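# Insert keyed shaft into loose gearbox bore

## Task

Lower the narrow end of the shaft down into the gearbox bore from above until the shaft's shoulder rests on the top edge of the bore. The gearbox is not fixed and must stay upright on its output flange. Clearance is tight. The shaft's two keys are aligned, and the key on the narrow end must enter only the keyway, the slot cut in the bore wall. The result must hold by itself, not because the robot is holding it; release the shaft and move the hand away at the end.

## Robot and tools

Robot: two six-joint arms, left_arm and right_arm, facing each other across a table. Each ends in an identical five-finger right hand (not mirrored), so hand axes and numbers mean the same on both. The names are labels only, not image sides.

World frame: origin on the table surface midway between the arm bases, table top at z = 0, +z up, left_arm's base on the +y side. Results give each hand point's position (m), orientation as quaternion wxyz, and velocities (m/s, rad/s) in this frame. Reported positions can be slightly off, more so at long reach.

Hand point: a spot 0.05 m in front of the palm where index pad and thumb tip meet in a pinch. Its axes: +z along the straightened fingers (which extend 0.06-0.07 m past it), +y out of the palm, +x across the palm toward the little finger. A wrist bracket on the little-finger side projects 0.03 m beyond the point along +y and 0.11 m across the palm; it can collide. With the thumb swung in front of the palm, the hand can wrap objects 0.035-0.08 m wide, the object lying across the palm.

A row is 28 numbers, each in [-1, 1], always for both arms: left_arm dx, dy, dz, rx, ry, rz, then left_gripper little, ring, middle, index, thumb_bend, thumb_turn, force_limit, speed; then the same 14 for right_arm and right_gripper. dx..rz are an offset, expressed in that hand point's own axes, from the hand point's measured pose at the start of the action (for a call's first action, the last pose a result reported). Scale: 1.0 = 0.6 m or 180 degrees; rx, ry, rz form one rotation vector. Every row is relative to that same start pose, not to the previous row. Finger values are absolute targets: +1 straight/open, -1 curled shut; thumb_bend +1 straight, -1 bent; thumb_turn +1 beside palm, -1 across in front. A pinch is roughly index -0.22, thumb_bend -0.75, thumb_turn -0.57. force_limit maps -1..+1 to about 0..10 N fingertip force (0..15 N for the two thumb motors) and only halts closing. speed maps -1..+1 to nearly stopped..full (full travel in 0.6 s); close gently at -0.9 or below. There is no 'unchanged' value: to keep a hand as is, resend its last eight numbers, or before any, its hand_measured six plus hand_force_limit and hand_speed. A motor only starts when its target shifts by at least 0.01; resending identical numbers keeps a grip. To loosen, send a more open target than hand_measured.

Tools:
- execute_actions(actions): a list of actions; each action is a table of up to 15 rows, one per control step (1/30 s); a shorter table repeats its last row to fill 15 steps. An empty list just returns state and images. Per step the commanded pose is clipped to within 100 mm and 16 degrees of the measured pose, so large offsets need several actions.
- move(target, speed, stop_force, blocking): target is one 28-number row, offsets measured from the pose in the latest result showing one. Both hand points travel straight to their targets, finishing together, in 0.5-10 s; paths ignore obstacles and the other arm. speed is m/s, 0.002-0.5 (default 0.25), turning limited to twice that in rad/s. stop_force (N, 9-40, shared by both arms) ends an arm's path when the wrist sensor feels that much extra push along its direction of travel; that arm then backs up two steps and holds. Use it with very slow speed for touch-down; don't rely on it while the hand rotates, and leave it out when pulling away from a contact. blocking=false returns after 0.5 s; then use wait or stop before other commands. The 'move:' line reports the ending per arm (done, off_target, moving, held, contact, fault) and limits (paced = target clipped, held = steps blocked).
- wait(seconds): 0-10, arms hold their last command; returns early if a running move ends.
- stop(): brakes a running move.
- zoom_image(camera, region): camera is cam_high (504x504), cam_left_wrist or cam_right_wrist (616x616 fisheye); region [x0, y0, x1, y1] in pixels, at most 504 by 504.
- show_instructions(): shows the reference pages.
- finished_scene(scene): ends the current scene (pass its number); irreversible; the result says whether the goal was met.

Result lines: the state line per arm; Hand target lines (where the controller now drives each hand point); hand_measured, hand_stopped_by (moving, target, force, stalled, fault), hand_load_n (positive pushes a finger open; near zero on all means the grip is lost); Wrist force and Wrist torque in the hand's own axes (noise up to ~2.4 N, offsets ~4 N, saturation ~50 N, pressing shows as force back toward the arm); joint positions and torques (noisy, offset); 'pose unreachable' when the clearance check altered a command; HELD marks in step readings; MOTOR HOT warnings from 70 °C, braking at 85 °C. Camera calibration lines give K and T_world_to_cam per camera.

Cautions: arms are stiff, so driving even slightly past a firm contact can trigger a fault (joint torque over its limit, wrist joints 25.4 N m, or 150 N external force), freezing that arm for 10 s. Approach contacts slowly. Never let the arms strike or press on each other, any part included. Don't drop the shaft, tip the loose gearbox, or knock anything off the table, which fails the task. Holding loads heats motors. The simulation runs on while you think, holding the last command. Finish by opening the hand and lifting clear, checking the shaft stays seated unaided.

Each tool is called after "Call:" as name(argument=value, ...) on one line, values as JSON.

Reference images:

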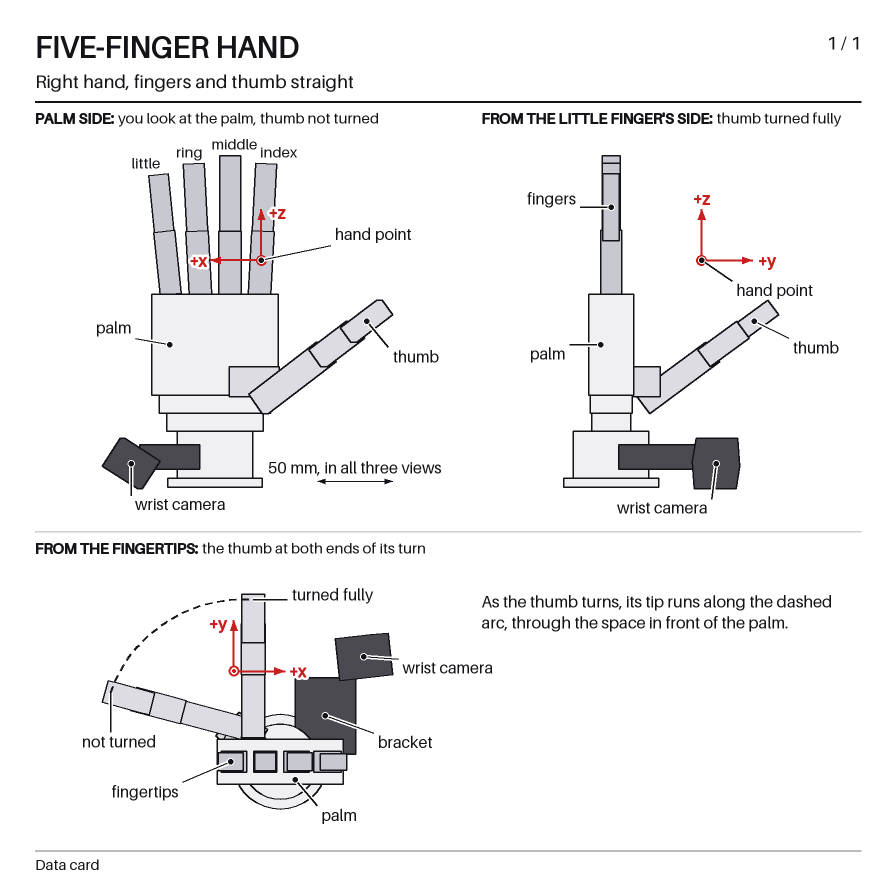

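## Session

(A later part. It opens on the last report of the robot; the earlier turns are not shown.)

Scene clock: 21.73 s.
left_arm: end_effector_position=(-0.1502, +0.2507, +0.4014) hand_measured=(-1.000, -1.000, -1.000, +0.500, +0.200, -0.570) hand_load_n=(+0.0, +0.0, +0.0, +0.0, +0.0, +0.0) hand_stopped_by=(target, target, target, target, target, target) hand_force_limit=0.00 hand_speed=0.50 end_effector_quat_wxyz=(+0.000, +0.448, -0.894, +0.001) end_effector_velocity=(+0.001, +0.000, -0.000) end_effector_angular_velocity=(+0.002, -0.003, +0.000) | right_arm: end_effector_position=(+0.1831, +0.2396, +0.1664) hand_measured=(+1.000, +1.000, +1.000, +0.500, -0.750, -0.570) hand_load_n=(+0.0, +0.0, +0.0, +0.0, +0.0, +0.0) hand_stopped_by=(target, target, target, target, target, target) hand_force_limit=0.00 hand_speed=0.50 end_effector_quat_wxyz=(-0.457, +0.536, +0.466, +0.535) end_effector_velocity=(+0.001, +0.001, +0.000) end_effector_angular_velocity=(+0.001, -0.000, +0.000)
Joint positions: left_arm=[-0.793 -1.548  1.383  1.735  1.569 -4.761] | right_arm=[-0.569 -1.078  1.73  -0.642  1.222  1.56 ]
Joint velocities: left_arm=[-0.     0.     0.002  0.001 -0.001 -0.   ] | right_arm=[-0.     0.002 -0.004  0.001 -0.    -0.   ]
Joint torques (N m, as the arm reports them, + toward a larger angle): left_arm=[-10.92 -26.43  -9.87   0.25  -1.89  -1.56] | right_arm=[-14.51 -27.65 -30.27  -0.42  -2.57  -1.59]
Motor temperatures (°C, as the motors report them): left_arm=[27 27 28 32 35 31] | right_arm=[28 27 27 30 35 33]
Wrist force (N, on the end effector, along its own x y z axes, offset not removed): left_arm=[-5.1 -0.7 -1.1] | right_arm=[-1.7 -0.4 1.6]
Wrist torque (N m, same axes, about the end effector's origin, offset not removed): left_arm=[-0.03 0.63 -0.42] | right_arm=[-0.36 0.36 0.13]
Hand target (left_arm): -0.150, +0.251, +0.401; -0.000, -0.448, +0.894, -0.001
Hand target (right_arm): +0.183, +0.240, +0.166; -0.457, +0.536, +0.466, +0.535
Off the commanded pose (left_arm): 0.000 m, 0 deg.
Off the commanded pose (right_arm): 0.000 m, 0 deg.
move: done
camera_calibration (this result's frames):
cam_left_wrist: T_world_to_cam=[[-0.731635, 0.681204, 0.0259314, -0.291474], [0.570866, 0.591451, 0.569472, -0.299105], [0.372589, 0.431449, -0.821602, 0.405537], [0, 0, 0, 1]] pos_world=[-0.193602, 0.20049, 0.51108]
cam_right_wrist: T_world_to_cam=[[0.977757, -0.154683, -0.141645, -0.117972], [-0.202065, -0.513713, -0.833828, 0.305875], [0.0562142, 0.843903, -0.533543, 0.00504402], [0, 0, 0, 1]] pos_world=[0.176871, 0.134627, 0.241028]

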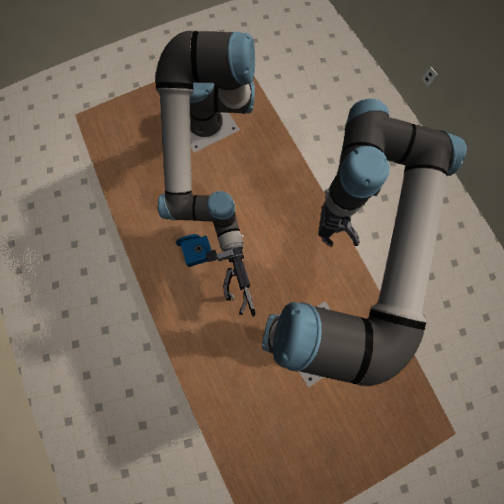

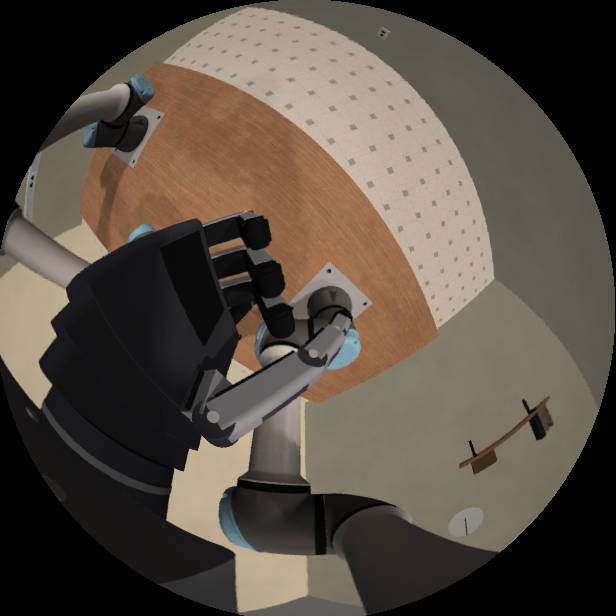

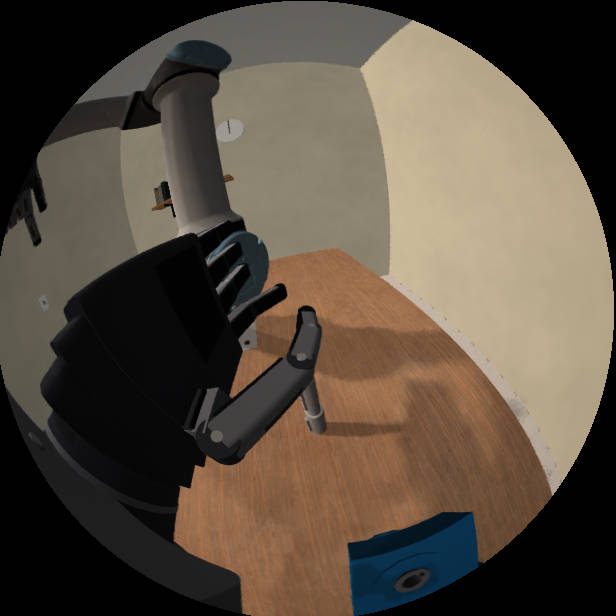

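Call:
move(target=[0,0,0,0,0,0,-1,-1,-1,0.5,0.2,-0.57,0,0.5,0,-0.01,-0.048,0,0,0,1,1,1,0.5,-0.75,-0.57,0,0.5])

Call:
move(target=[0,0,0,0,0,0,-1,-1,-1,0.5,0.2,-0.57,0,0.5,-0.06,0,0,0,0,0,1,1,1,0.5,-0.75,-0.57,0,0.5], speed=0.1)

Call:
zoom_image(camera="cam_right_wrist", region=[220, 240, 400, 420])

Call:
zoom_image(camera="cam_high", region=[180, 220, 290, 330])

Scene clock: 22.87 s.
left_arm: end_effector_position=(-0.1502, +0.2507, +0.4014) hand_measured=(-1.000, -1.000, -1.000, +0.500, +0.200, -0.570) hand_load_n=(+0.0, +0.0, +0.0, +0.0, +0.0, +0.0) hand_stopped_by=(target, target, target, target, target, target) hand_force_limit=0.00 hand_speed=0.50 end_effector_quat_wxyz=(+0.000, +0.448, -0.894, +0.001) end_effector_velocity=(+0.001, +0.001, +0.000) end_effector_angular_velocity=(+0.003, -0.002, +0.001) | right_arm: end_effector_position=(+0.1730, +0.2121, +0.1666) hand_measured=(+1.000, +1.000, +1.000, +0.500, -0.750, -0.570) hand_load_n=(+0.0, +0.0, +0.0, +0.0, +0.0, +0.0) hand_stopped_by=(target, target, target, target, target, target) hand_force_limit=0.00 hand_speed=0.50 end_effector_quat_wxyz=(-0.457, +0.536, +0.466, +0.535) end_effector_velocity=(-0.000, -0.002, -0.000) end_effector_angular_velocity=(-0.001, +0.000, -0.000)
Joint positions: left_arm=[-0.793 -1.548  1.383  1.735  1.569 -4.761] | right_arm=[-0.577 -1.135  1.821 -0.676  1.213  1.56 ]
Joint velocities: left_arm=[ 0.001  0.     0.     0.003  0.    -0.001] | right_arm=[-0.001 -0.003  0.005 -0.001 -0.     0.   ]
Joint torques (N m, as the arm reports them, + toward a larger angle): left_arm=[-11.09 -25.46  -9.45   0.42  -1.86  -1.55] | right_arm=[-15.27 -40.59  -9.71  -3.11  -2.6    1.41]
Motor temperatures (°C, as the motors report them): left_arm=[27 27 28 32 35 31] | right_arm=[28 27 27 30 35 33]
Wrist force (N, on the end effector, along its own x y z axes, offset not removed): left_arm=[-1.1 -0.7 1.1] | right_arm=[-2.0 -2.2 3.0]
Wrist torque (N m, same axes, about the end effector's origin, offset not removed): left_arm=[-0.21 0.06 -0.12] | right_arm=[-0.66 0.39 0.12]
Hand target (left_arm): -0.150, +0.251, +0.401; -0.000, -0.448, +0.894, -0.001
Hand target (right_arm): +0.173, +0.212, +0.167; -0.457, +0.536, +0.466, +0.535
Off the commanded pose (left_arm): 0.000 m, 0 deg.
Off the commanded pose (right_arm): 0.000 m, 0 deg.
move: done
camera_calibration (this result's frames):
cam_left_wrist: T_world_to_cam=[[-0.731635, 0.681204, 0.0259314, -0.291474], [0.570866, 0.591451, 0.569472, -0.299105], [0.372589, 0.431449, -0.821602, 0.405537], [0, 0, 0, 1]] pos_world=[-0.193602, 0.20049, 0.51108]
cam_right_wrist: T_world_to_cam=[[0.977769, -0.154695, -0.141554, -0.112281], [-0.201994, -0.513723, -0.833839, 0.289874], [0.056271, 0.843894, -0.53355, 0.0289056], [0, 0, 0, 1]] pos_world=[0.166711, 0.107152, 0.241237]

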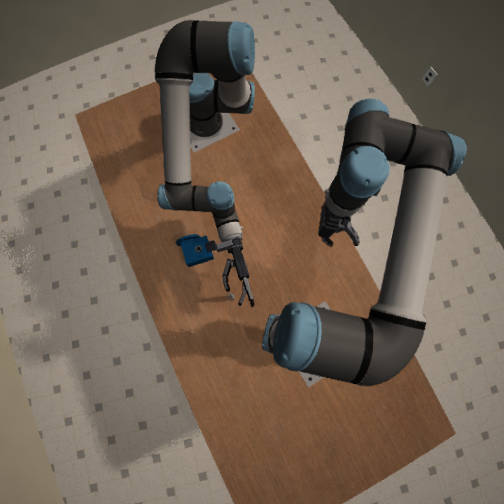

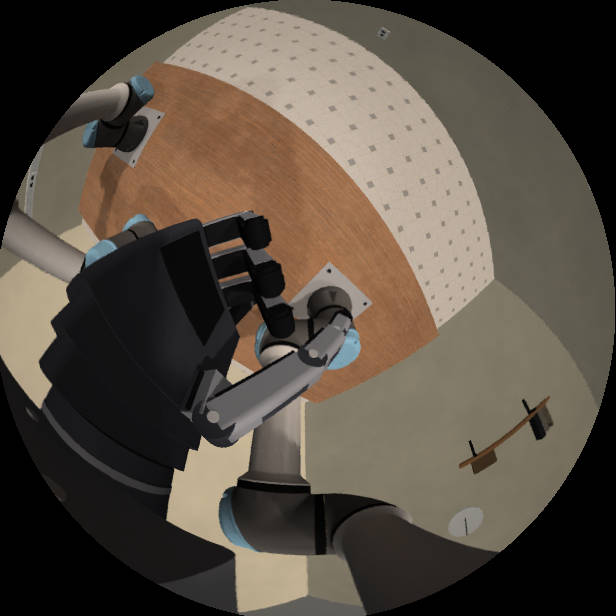

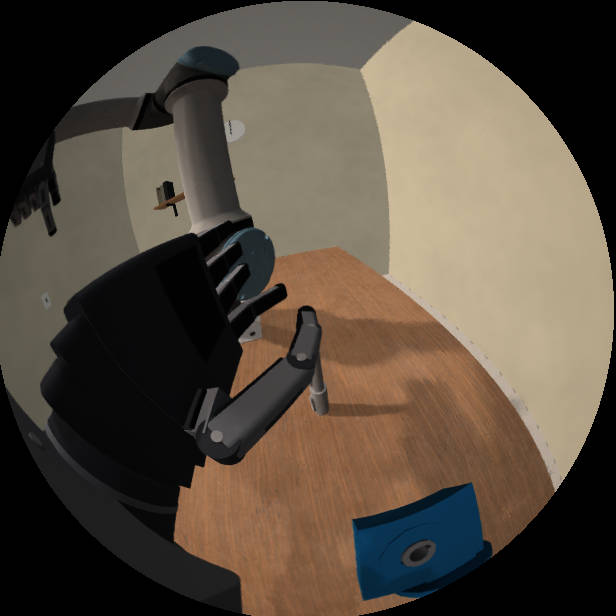

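Scene clock: 23.70 s.
left_arm: end_effector_position=(-0.1502, +0.2507, +0.4014) hand_measured=(-1.000, -1.000, -1.000, +0.500, +0.200, -0.570) hand_load_n=(+0.0, +0.0, +0.0, +0.0, +0.0, +0.0) hand_stopped_by=(target, target, target, target, target, target) hand_force_limit=0.00 hand_speed=0.50 end_effector_quat_wxyz=(+0.000, +0.448, -0.894, +0.001) end_effector_velocity=(+0.001, +0.001, +0.000) end_effector_angular_velocity=(+0.001, -0.001, +0.000) | right_arm: end_effector_position=(+0.1733, +0.2118, +0.1307) hand_measured=(+1.000, +1.000, +1.000, +0.500, -0.750, -0.570) hand_load_n=(+0.0, +0.0, +0.0, +0.0, +0.0, +0.0) hand_stopped_by=(target, target, target, target, target, target) hand_force_limit=0.00 hand_speed=0.50 end_effector_quat_wxyz=(-0.457, +0.536, +0.466, +0.535) end_effector_velocity=(-0.001, +0.000, -0.002) end_effector_angular_velocity=(+0.000, +0.000, +0.002)
Joint positions: left_arm=[-0.793 -1.548  1.383  1.735  1.569 -4.761] | right_arm=[-0.578 -1.077  1.849 -0.761  1.213  1.559]
Joint velocities: left_arm=[ 0.001 -0.002  0.002  0.001 -0.     0.001] | right_arm=[ 0.001  0.003  0.001 -0.004 -0.     0.   ]
Joint torques (N m, as the arm reports them, + toward a larger angle): left_arm=[-11.09 -25.82  -9.75   0.44  -1.89  -1.46] | right_arm=[-15.38 -25.78  -8.33  -2.88  -2.59   1.63]
Motor temperatures (°C, as the motors report them): left_arm=[27 27 28 32 35 31] | right_arm=[28 27 27 30 35 33]
Wrist force (N, on the end effector, along its own x y z axes, offset not removed): left_arm=[-3.2 -3.2 3.6] | right_arm=[1.5 -1.6 2.2]
Wrist torque (N m, same axes, about the end effector's origin, offset not removed): left_arm=[-0.44 0.18 -0.21] | right_arm=[-0.48 -0.19 0.09]
Hand target (left_arm): -0.150, +0.251, +0.401; -0.000, -0.448, +0.894, -0.001
Hand target (right_arm): +0.173, +0.212, +0.131; -0.457, +0.536, +0.466, +0.535
Off the commanded pose (left_arm): 0.000 m, 0 deg.
Off the commanded pose (right_arm): 0.000 m, 0 deg.
move: done
camera_calibration (this result's frames):
cam_left_wrist: T_world_to_cam=[[-0.731635, 0.681204, 0.0259313, -0.291474], [0.570866, 0.591451, 0.569472, -0.299105], [0.372589, 0.431448, -0.821602, 0.405537], [0, 0, 0, 1]] pos_world=[-0.193602, 0.20049, 0.51108]
cam_right_wrist: T_world_to_cam=[[0.977785, -0.154698, -0.141439, -0.117713], [-0.2019, -0.513752, -0.833844, 0.259813], [0.0563296, 0.843876, -0.533573, 0.0100418], [0, 0, 0, 1]] pos_world=[0.166989, 0.106795, 0.205352]

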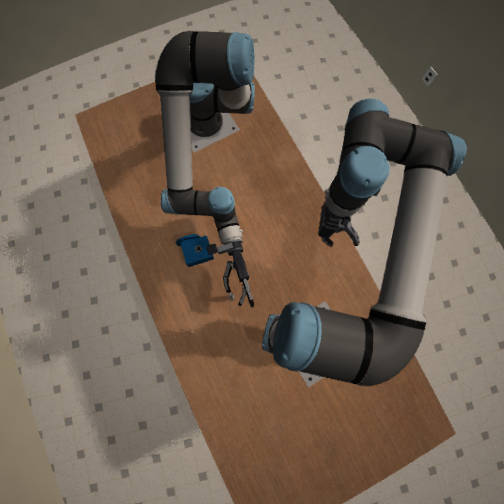

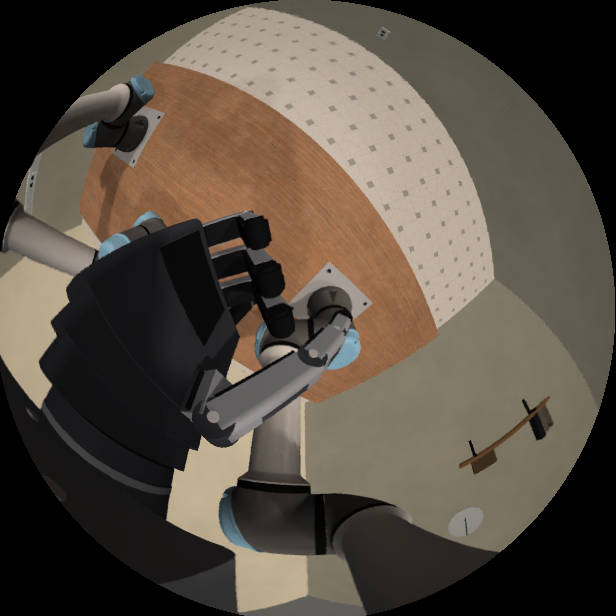

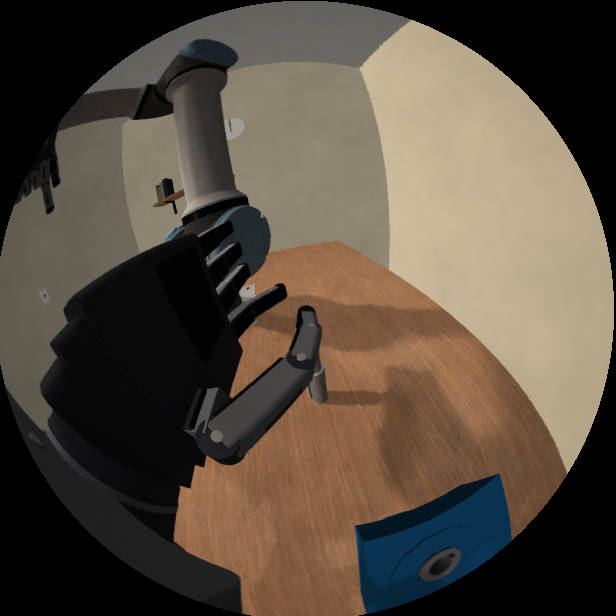

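Region (220, 240, 400, 420) of cam_right_wrist's 616x616 image, scaled by 2.800, with more detail than that image has.

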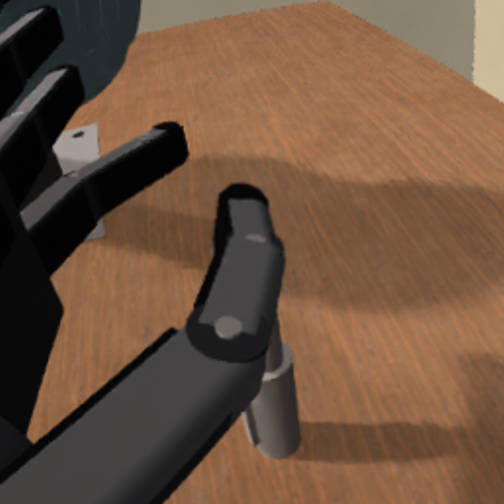

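Region (180, 220, 290, 330) of cam_high's 504x504 image, scaled by 4.582, with more detail than that image has.

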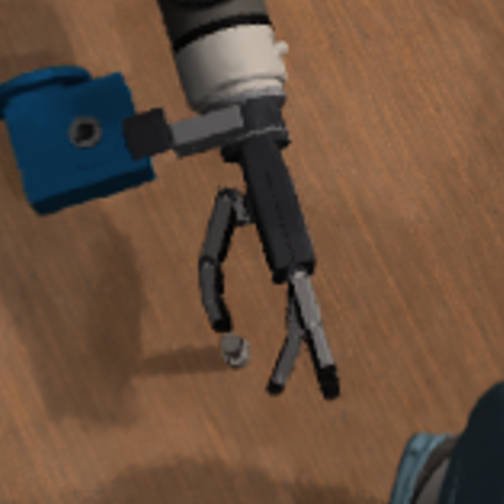

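Call:
move(target=[0,0,0,0,0,0,-1,-1,-1,0.5,0.2,-0.57,0,0.5,-0.05,0,0,0,0,0,1,1,1,0.5,-0.75,-0.57,0,0.5], speed=0.08)

Call:
zoom_image(camera="cam_right_wrist", region=[220, 240, 400, 420])

Call:
zoom_image(camera="cam_high", region=[200, 260, 270, 330])

Scene clock: 24.70 s.
left_arm: end_effector_position=(-0.1502, +0.2507, +0.4014) hand_measured=(-1.000, -1.000, -1.000, +0.500, +0.200, -0.570) hand_load_n=(+0.0, +0.0, +0.0, +0.0, +0.0, +0.0) hand_stopped_by=(target, target, target, target, target, target) hand_force_limit=0.00 hand_speed=0.50 end_effector_quat_wxyz=(+0.000, +0.448, -0.894, +0.001) end_effector_velocity=(+0.000, -0.000, -0.001) end_effector_angular_velocity=(+0.001, -0.001, -0.001) | right_arm: end_effector_position=(+0.1735, +0.2115, +0.1008) hand_measured=(+1.000, +1.000, +1.000, +0.500, -0.750, -0.570) hand_load_n=(+0.0, +0.0, +0.0, +0.0, +0.0, +0.0) hand_stopped_by=(target, target, target, target, target, target) hand_force_limit=0.00 hand_speed=0.50 end_effector_quat_wxyz=(-0.457, +0.536, +0.466, +0.535) end_effector_velocity=(+0.000, +0.000, -0.001) end_effector_angular_velocity=(+0.001, -0.001, -0.000)
Joint positions: left_arm=[-0.793 -1.548  1.383  1.735  1.569 -4.761] | right_arm=[-0.579 -1.024  1.866 -0.831  1.212  1.559]
Joint velocities: left_arm=[ 0.001  0.001  0.001 -0.    -0.001  0.002] | right_arm=[ 0.     0.003 -0.    -0.003  0.    -0.   ]
Joint torques (N m, as the arm reports them, + toward a larger angle): left_arm=[-11.12 -25.79  -9.89   0.28  -1.89  -1.49] | right_arm=[-14.94 -25.75  -5.69  -2.96  -2.7    0.24]
Motor temperatures (°C, as the motors report them): left_arm=[27 27 28 32 35 31] | right_arm=[28 27 27 30 35 33]
Wrist force (N, on the end effector, along its own x y z axes, offset not removed): left_arm=[-6.0 3.1 2.3] | right_arm=[-2.4 -1.6 0.0]
Wrist torque (N m, same axes, about the end effector's origin, offset not removed): left_arm=[0.36 1.12 -0.29] | right_arm=[-0.28 0.43 0.07]
Hand target (left_arm): -0.150, +0.251, +0.401; -0.000, -0.448, +0.894, -0.001
Hand target (right_arm): +0.174, +0.211, +0.101; -0.457, +0.536, +0.466, +0.535
Off the commanded pose (left_arm): 0.000 m, 0 deg.
Off the commanded pose (right_arm): 0.000 m, 0 deg.
move: done
camera_calibration (this result's frames):
cam_left_wrist: T_world_to_cam=[[-0.731635, 0.681204, 0.0259313, -0.291474], [0.570866, 0.591451, 0.569472, -0.299105], [0.372589, 0.431448, -0.821602, 0.405537], [0, 0, 0, 1]] pos_world=[-0.193602, 0.20049, 0.51108]
cam_right_wrist: T_world_to_cam=[[0.977794, -0.154701, -0.141374, -0.122233], [-0.201847, -0.51377, -0.833845, 0.234764], [0.0563626, 0.843865, -0.533587, -0.00567763], [0, 0, 0, 1]] pos_world=[0.167225, 0.106496, 0.175447]

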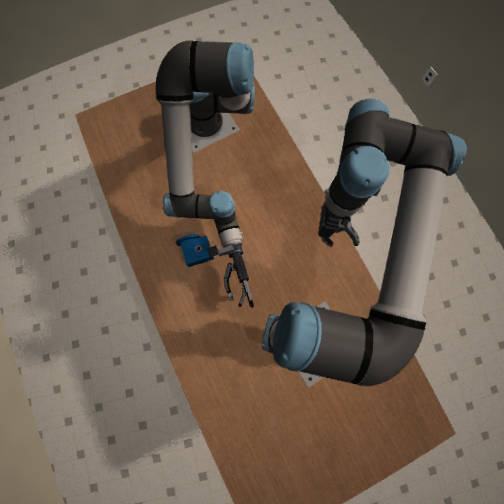

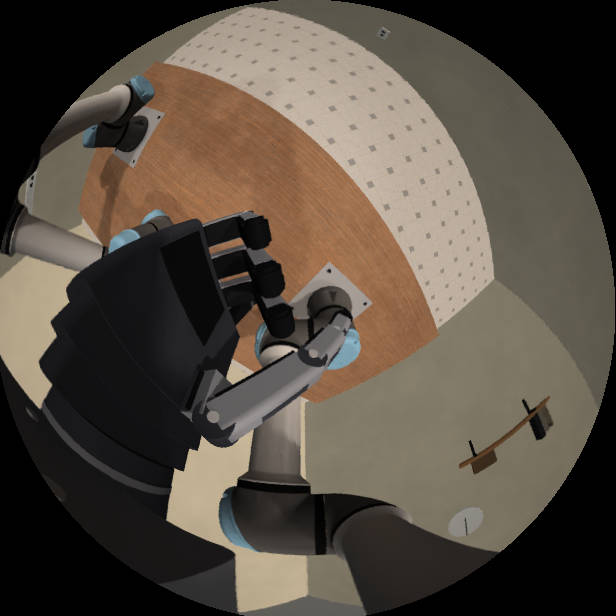

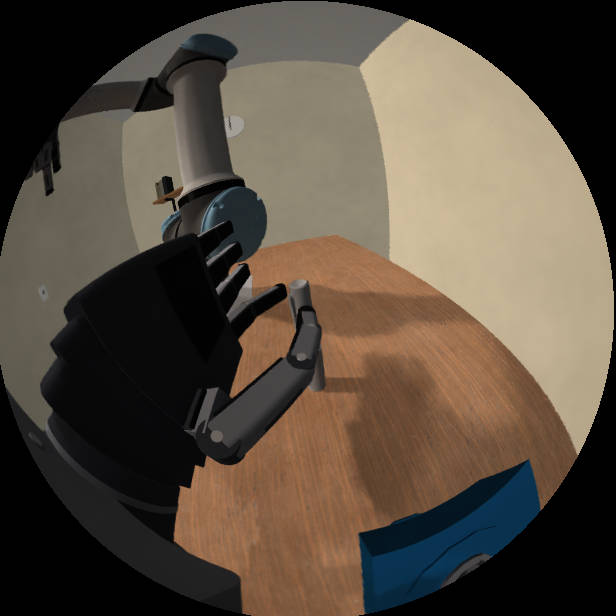

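Region (220, 240, 400, 420) of cam_right_wrist's 616x616 image, scaled by 2.800, with more detail than that image has.

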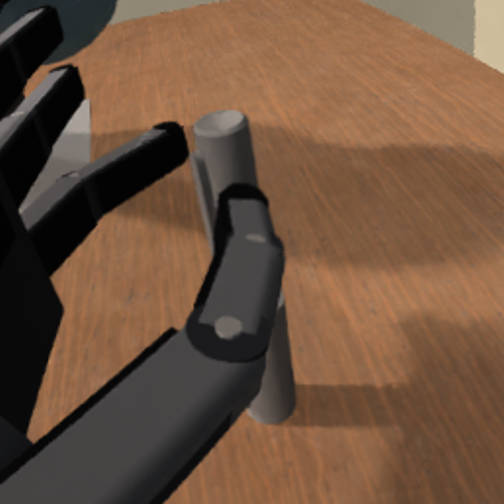

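Region (200, 260, 270, 330) of cam_high's 504x504 image, scaled by 7.200, with more detail than that image has.

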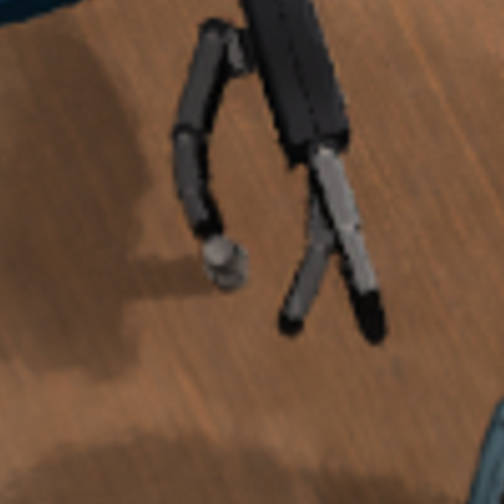

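Call:
move(target=[0,0,0,0,0,0,-1,-1,-1,0.5,0.2,-0.57,0,0.5,0,0.002,0.005,0,0,0,1,1,1,0.1,-0.75,-0.57,0.6,-0.3], speed=0.02)

Call:
zoom_image(camera="cam_right_wrist", region=[220, 240, 400, 420])

Call:
zoom_image(camera="cam_high", region=[200, 260, 270, 330])

Scene clock: 25.63 s.
left_arm: end_effector_position=(-0.1502, +0.2507, +0.4014) hand_measured=(-1.000, -1.000, -1.000, +0.500, +0.200, -0.570) hand_load_n=(+0.0, +0.0, +0.0, +0.0, +0.0, +0.0) hand_stopped_by=(target, target, target, target, target, target) hand_force_limit=0.00 hand_speed=0.50 end_effector_quat_wxyz=(+0.000, +0.448, -0.894, +0.001) end_effector_velocity=(+0.000, -0.000, +0.000) end_effector_angular_velocity=(-0.000, -0.000, +0.001) | right_arm: end_effector_position=(+0.1751, +0.2142, +0.1008) hand_measured=(+1.000, +1.000, +1.000, +0.100, -0.750, -0.570) hand_load_n=(+0.0, +0.0, +0.0, +0.0, +0.0, +0.0) hand_stopped_by=(target, target, target, target, target, target) hand_force_limit=0.60 hand_speed=-0.30 end_effector_quat_wxyz=(-0.457, +0.536, +0.466, +0.535) end_effector_velocity=(-0.000, +0.001, -0.000) end_effector_angular_velocity=(-0.000, +0.000, +0.001)
Joint positions: left_arm=[-0.793 -1.548  1.383  1.735  1.569 -4.761] | right_arm=[-0.579 -1.019  1.856 -0.826  1.212  1.559]
Joint velocities: left_arm=[ 0.001 -0.    -0.     0.    -0.     0.   ] | right_arm=[ 0.     0.001 -0.002  0.001 -0.001  0.   ]
Joint torques (N m, as the arm reports them, + toward a larger angle): left_arm=[-10.89 -25.77  -9.29   0.36  -1.87  -1.45] | right_arm=[-14.9  -27.2  -27.56  -0.12  -2.59  -0.95]
Motor temperatures (°C, as the motors report them): left_arm=[27 27 28 32 35 31] | right_arm=[28 27 27 30 35 33]
Wrist force (N, on the end effector, along its own x y z axes, offset not removed): left_arm=[-4.2 -0.5 4.1] | right_arm=[-1.7 -2.2 2.0]
Wrist torque (N m, same axes, about the end effector's origin, offset not removed): left_arm=[-0.19 0.45 -0.13] | right_arm=[-0.46 0.32 0.07]
Hand target (left_arm): -0.150, +0.251, +0.401; -0.000, -0.448, +0.894, -0.001
Hand target (right_arm): +0.175, +0.214, +0.101; -0.457, +0.536, +0.466, +0.535
Off the commanded pose (left_arm): 0.000 m, 0 deg.
Off the commanded pose (right_arm): 0.000 m, 0 deg.
move: done
camera_calibration (this result's frames):
cam_left_wrist: T_world_to_cam=[[-0.731635, 0.681204, 0.0259313, -0.291474], [0.570866, 0.591451, 0.569471, -0.299105], [0.372589, 0.431448, -0.821602, 0.405537], [0, 0, 0, 1]] pos_world=[-0.193602, 0.20049, 0.51108]
cam_right_wrist: T_world_to_cam=[[0.977787, -0.154699, -0.141424, -0.12337], [-0.201888, -0.513762, -0.83384, 0.236479], [0.0563365, 0.84387, -0.533582, -0.00808322], [0, 0, 0, 1]] pos_world=[0.168827, 0.10923, 0.175425]

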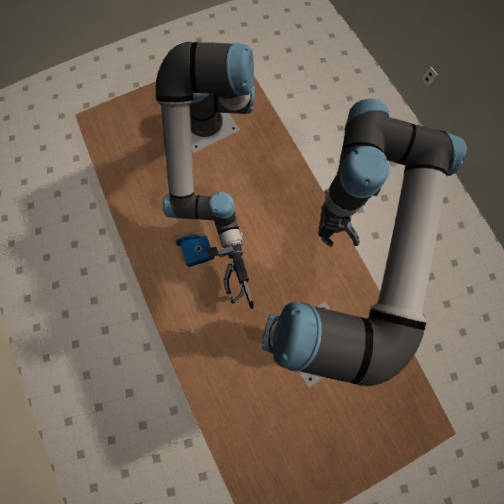

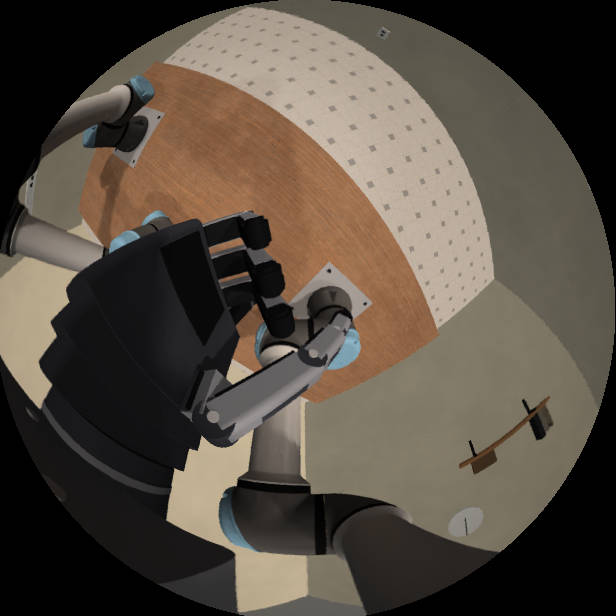

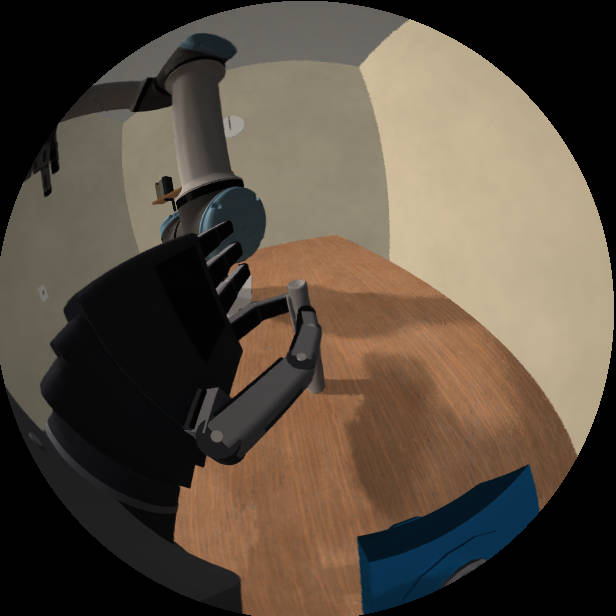

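Region (220, 240, 400, 420) of cam_right_wrist's 616x616 image, scaled by 2.800, with more detail than that image has.

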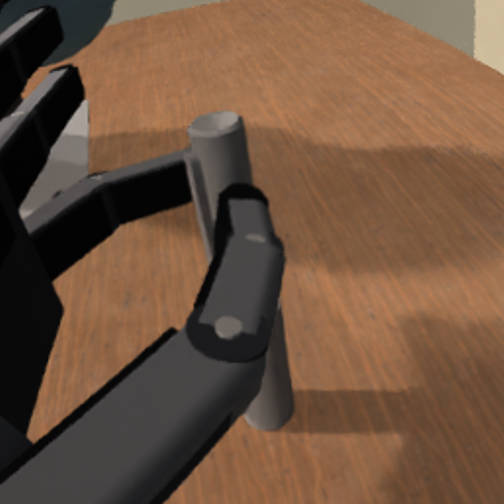

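Region (200, 260, 270, 330) of cam_high's 504x504 image, scaled by 7.200, with more detail than that image has.

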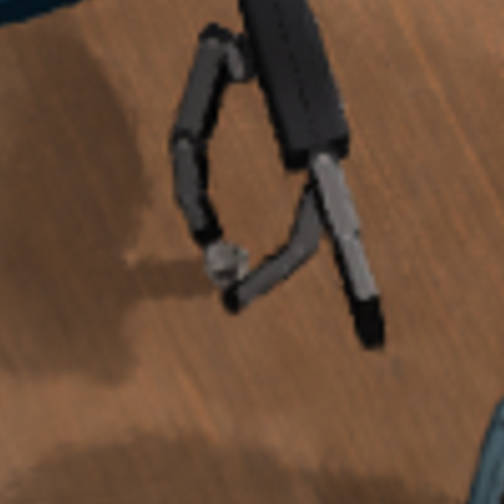

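Call:
move(target=[0,0,0,0,0,0,-1,-1,-1,0.5,0.2,-0.57,0,0.5,0,0,0,0,0,0,1,1,1,-0.3,-0.75,-0.57,0.8,-0.85])

Call:
move(target=[0,0,0,0,0,0,-1,-1,-1,0.5,0.2,-0.57,0,0.5,0.05,0,0,0,0,0,1,1,1,-0.3,-0.75,-0.57,0.8,-0.85], speed=0.05)

Call:
zoom_image(camera="cam_right_wrist", region=[220, 240, 400, 420])

Scene clock: 26.53 s.
left_arm: end_effector_position=(-0.1502, +0.2507, +0.4014) hand_measured=(-1.000, -1.000, -1.000, +0.500, +0.200, -0.570) hand_load_n=(+0.0, +0.0, +0.0, +0.0, +0.0, +0.0) hand_stopped_by=(target, target, target, target, target, target) hand_force_limit=0.00 hand_speed=0.50 end_effector_quat_wxyz=(+0.000, +0.448, -0.894, +0.001) end_effector_velocity=(-0.000, -0.000, -0.001) end_effector_angular_velocity=(+0.002, -0.002, +0.001) | right_arm: end_effector_position=(+0.1751, +0.2143, +0.1008) hand_measured=(+1.000, +1.000, +1.000, -0.020, -0.748, -0.570) hand_load_n=(+0.0, +0.0, +0.0, +9.0, +3.5, +0.0) hand_stopped_by=(target, target, target, force, target, target) hand_force_limit=0.80 hand_speed=-0.85 end_effector_quat_wxyz=(-0.457, +0.536, +0.466, +0.535) end_effector_velocity=(+0.000, -0.000, +0.000) end_effector_angular_velocity=(+0.001, -0.001, -0.001)
Joint positions: left_arm=[-0.793 -1.548  1.383  1.735  1.569 -4.761] | right_arm=[-0.579 -1.019  1.856 -0.826  1.212  1.559]
Joint velocities: left_arm=[ 0.     0.003  0.001 -0.001  0.    -0.001] | right_arm=[ 0.    -0.     0.001 -0.002  0.001 -0.   ]
Joint torques (N m, as the arm reports them, + toward a larger angle): left_arm=[-10.5  -26.23  -9.8    0.39  -1.82  -1.43] | right_arm=[-14.94 -42.23  -6.08  -3.2   -2.56   0.83]
Motor temperatures (°C, as the motors report them): left_arm=[27 27 28 32 35 31] | right_arm=[28 27 27 30 35 33]
Wrist force (N, on the end effector, along its own x y z axes, offset not removed): left_arm=[-2.4 -1.0 2.7] | right_arm=[-1.7 -0.7 0.8]
Wrist torque (N m, same axes, about the end effector's origin, offset not removed): left_arm=[-0.32 0.41 -0.11] | right_arm=[-0.15 0.29 0.01]
Hand target (left_arm): -0.150, +0.251, +0.401; -0.000, -0.448, +0.894, -0.001
Hand target (right_arm): +0.175, +0.214, +0.101; -0.457, +0.536, +0.466, +0.535
Off the commanded pose (left_arm): 0.000 m, 0 deg.
Off the commanded pose (right_arm): 0.000 m, 0 deg.
move: done
camera_calibration (this result's frames):
cam_left_wrist: T_world_to_cam=[[-0.731635, 0.681204, 0.0259313, -0.291474], [0.570866, 0.591451, 0.569471, -0.299104], [0.372589, 0.431448, -0.821602, 0.405537], [0, 0, 0, 1]] pos_world=[-0.193602, 0.20049, 0.51108]
cam_right_wrist: T_world_to_cam=[[0.977792, -0.154699, -0.14139, -0.123389], [-0.20186, -0.513767, -0.833844, 0.236481], [0.0563535, 0.843867, -0.533585, -0.00811914], [0, 0, 0, 1]] pos_world=[0.168843, 0.109259, 0.17541]

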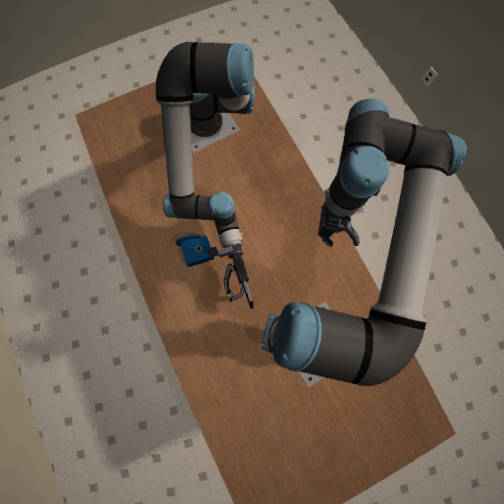

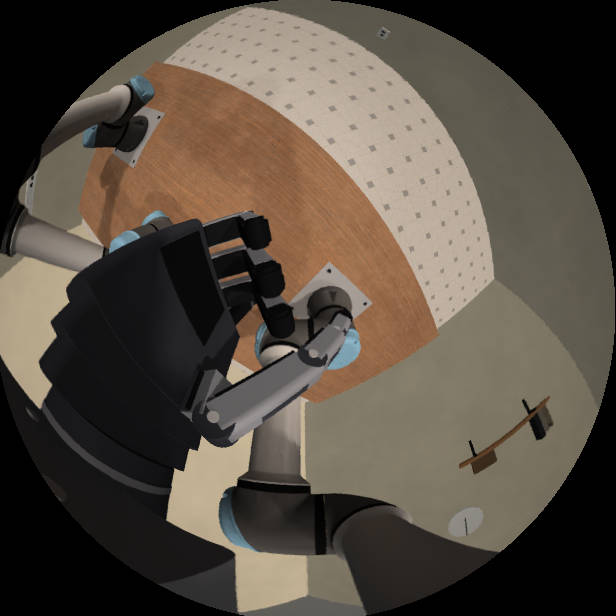

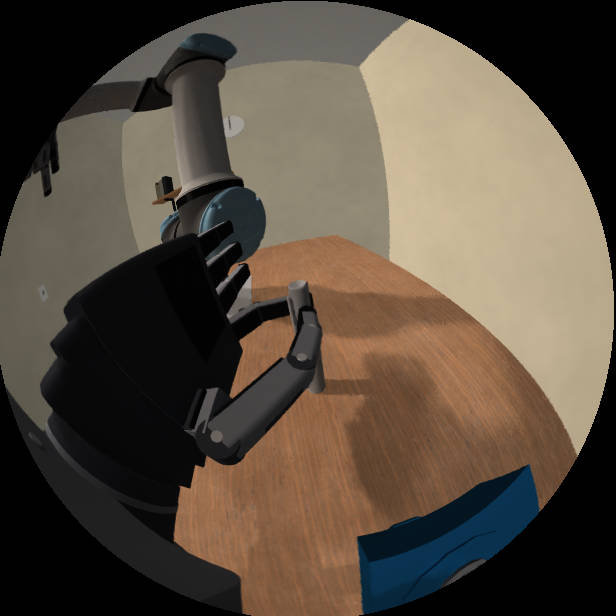

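Scene clock: 27.50 s.
left_arm: end_effector_position=(-0.1502, +0.2507, +0.4014) hand_measured=(-1.000, -1.000, -1.000, +0.500, +0.200, -0.570) hand_load_n=(+0.0, +0.0, +0.0, +0.0, +0.0, +0.0) hand_stopped_by=(target, target, target, target, target, target) hand_force_limit=0.00 hand_speed=0.50 end_effector_quat_wxyz=(+0.000, +0.448, -0.894, +0.001) end_effector_velocity=(-0.000, +0.000, -0.000) end_effector_angular_velocity=(-0.000, -0.000, +0.000) | right_arm: end_effector_position=(+0.1749, +0.2145, +0.1307) hand_measured=(+1.000, +1.000, +1.000, -0.020, -0.748, -0.570) hand_load_n=(+0.0, +0.0, +0.0, +8.5, +3.5, +1.0) hand_stopped_by=(target, target, target, force, target, target) hand_force_limit=0.80 hand_speed=-0.85 end_effector_quat_wxyz=(-0.457, +0.536, +0.466, +0.535) end_effector_velocity=(-0.001, +0.000, +0.001) end_effector_angular_velocity=(+0.000, +0.000, +0.001)
Joint positions: left_arm=[-0.793 -1.548  1.383  1.735  1.569 -4.761] | right_arm=[-0.578 -1.071  1.839 -0.757  1.212  1.559]
Joint velocities: left_arm=[-0.001 -0.     0.001 -0.001 -0.    -0.001] | right_arm=[ 0.001 -0.002 -0.001  0.003 -0.     0.   ]
Joint torques (N m, as the arm reports them, + toward a larger angle): left_arm=[-10.71 -26.01  -9.21   0.35  -1.81  -1.51] | right_arm=[ 12.47 -44.13 -29.09  -0.96   2.57  -0.03]
Motor temperatures (°C, as the motors report them): left_arm=[27 27 28 32 35 31] | right_arm=[28 27 27 30 35 33]
Wrist force (N, on the end effector, along its own x y z axes, offset not removed): left_arm=[-1.1 -1.3 0.7] | right_arm=[-3.1 -1.1 3.3]
Wrist torque (N m, same axes, about the end effector's origin, offset not removed): left_arm=[-0.24 0.05 -0.02] | right_arm=[-0.30 0.13 0.13]
Hand target (left_arm): -0.150, +0.251, +0.401; -0.000, -0.448, +0.894, -0.001
Hand target (right_arm): +0.175, +0.215, +0.131; -0.457, +0.536, +0.466, +0.535
Off the commanded pose (left_arm): 0.000 m, 0 deg.
Off the commanded pose (right_arm): 0.000 m, 0 deg.
move: done
camera_calibration (this result's frames):
cam_left_wrist: T_world_to_cam=[[-0.731635, 0.681204, 0.0259312, -0.291474], [0.570866, 0.591451, 0.569471, -0.299105], [0.372589, 0.431448, -0.821602, 0.405537], [0, 0, 0, 1]] pos_world=[-0.193602, 0.20049, 0.51108]
cam_right_wrist: T_world_to_cam=[[0.977781, -0.154716, -0.141448, -0.118873], [-0.201917, -0.51375, -0.833841, 0.261541], [0.0563391, 0.843874, -0.533575, 0.00761598], [0, 0, 0, 1]] pos_world=[0.168613, 0.109548, 0.205333]

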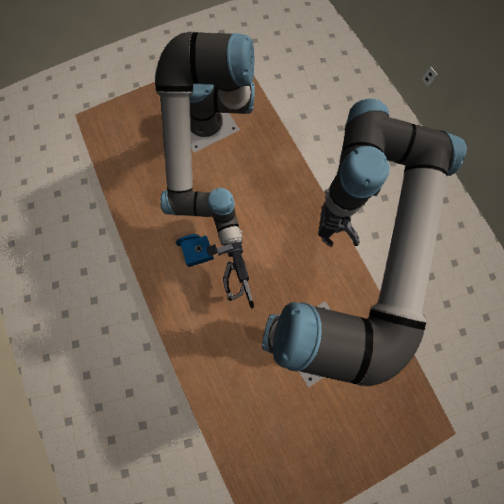

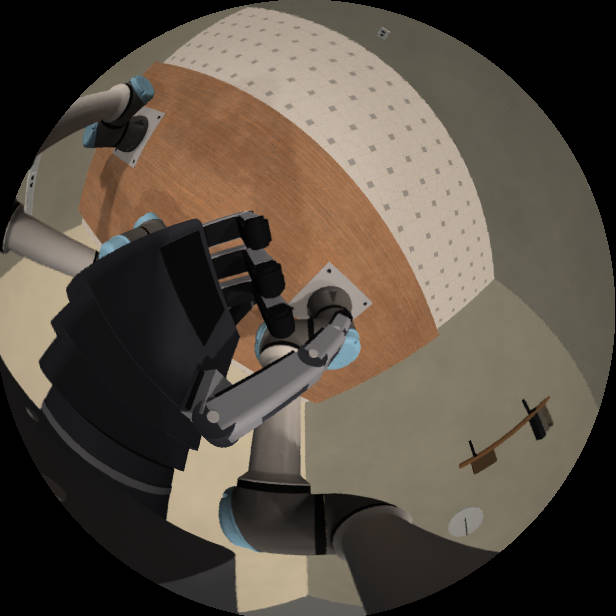

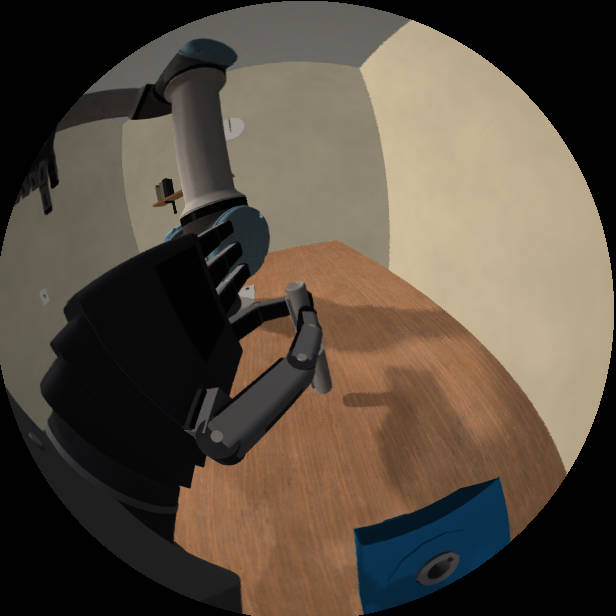

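Region (220, 240, 400, 420) of cam_right_wrist's 616x616 image, scaled by 2.800, with more detail than that image has.

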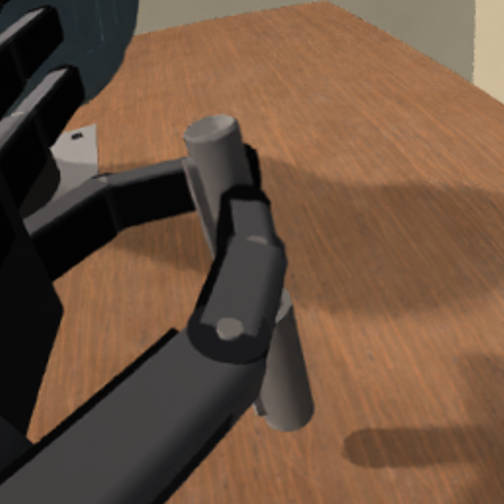

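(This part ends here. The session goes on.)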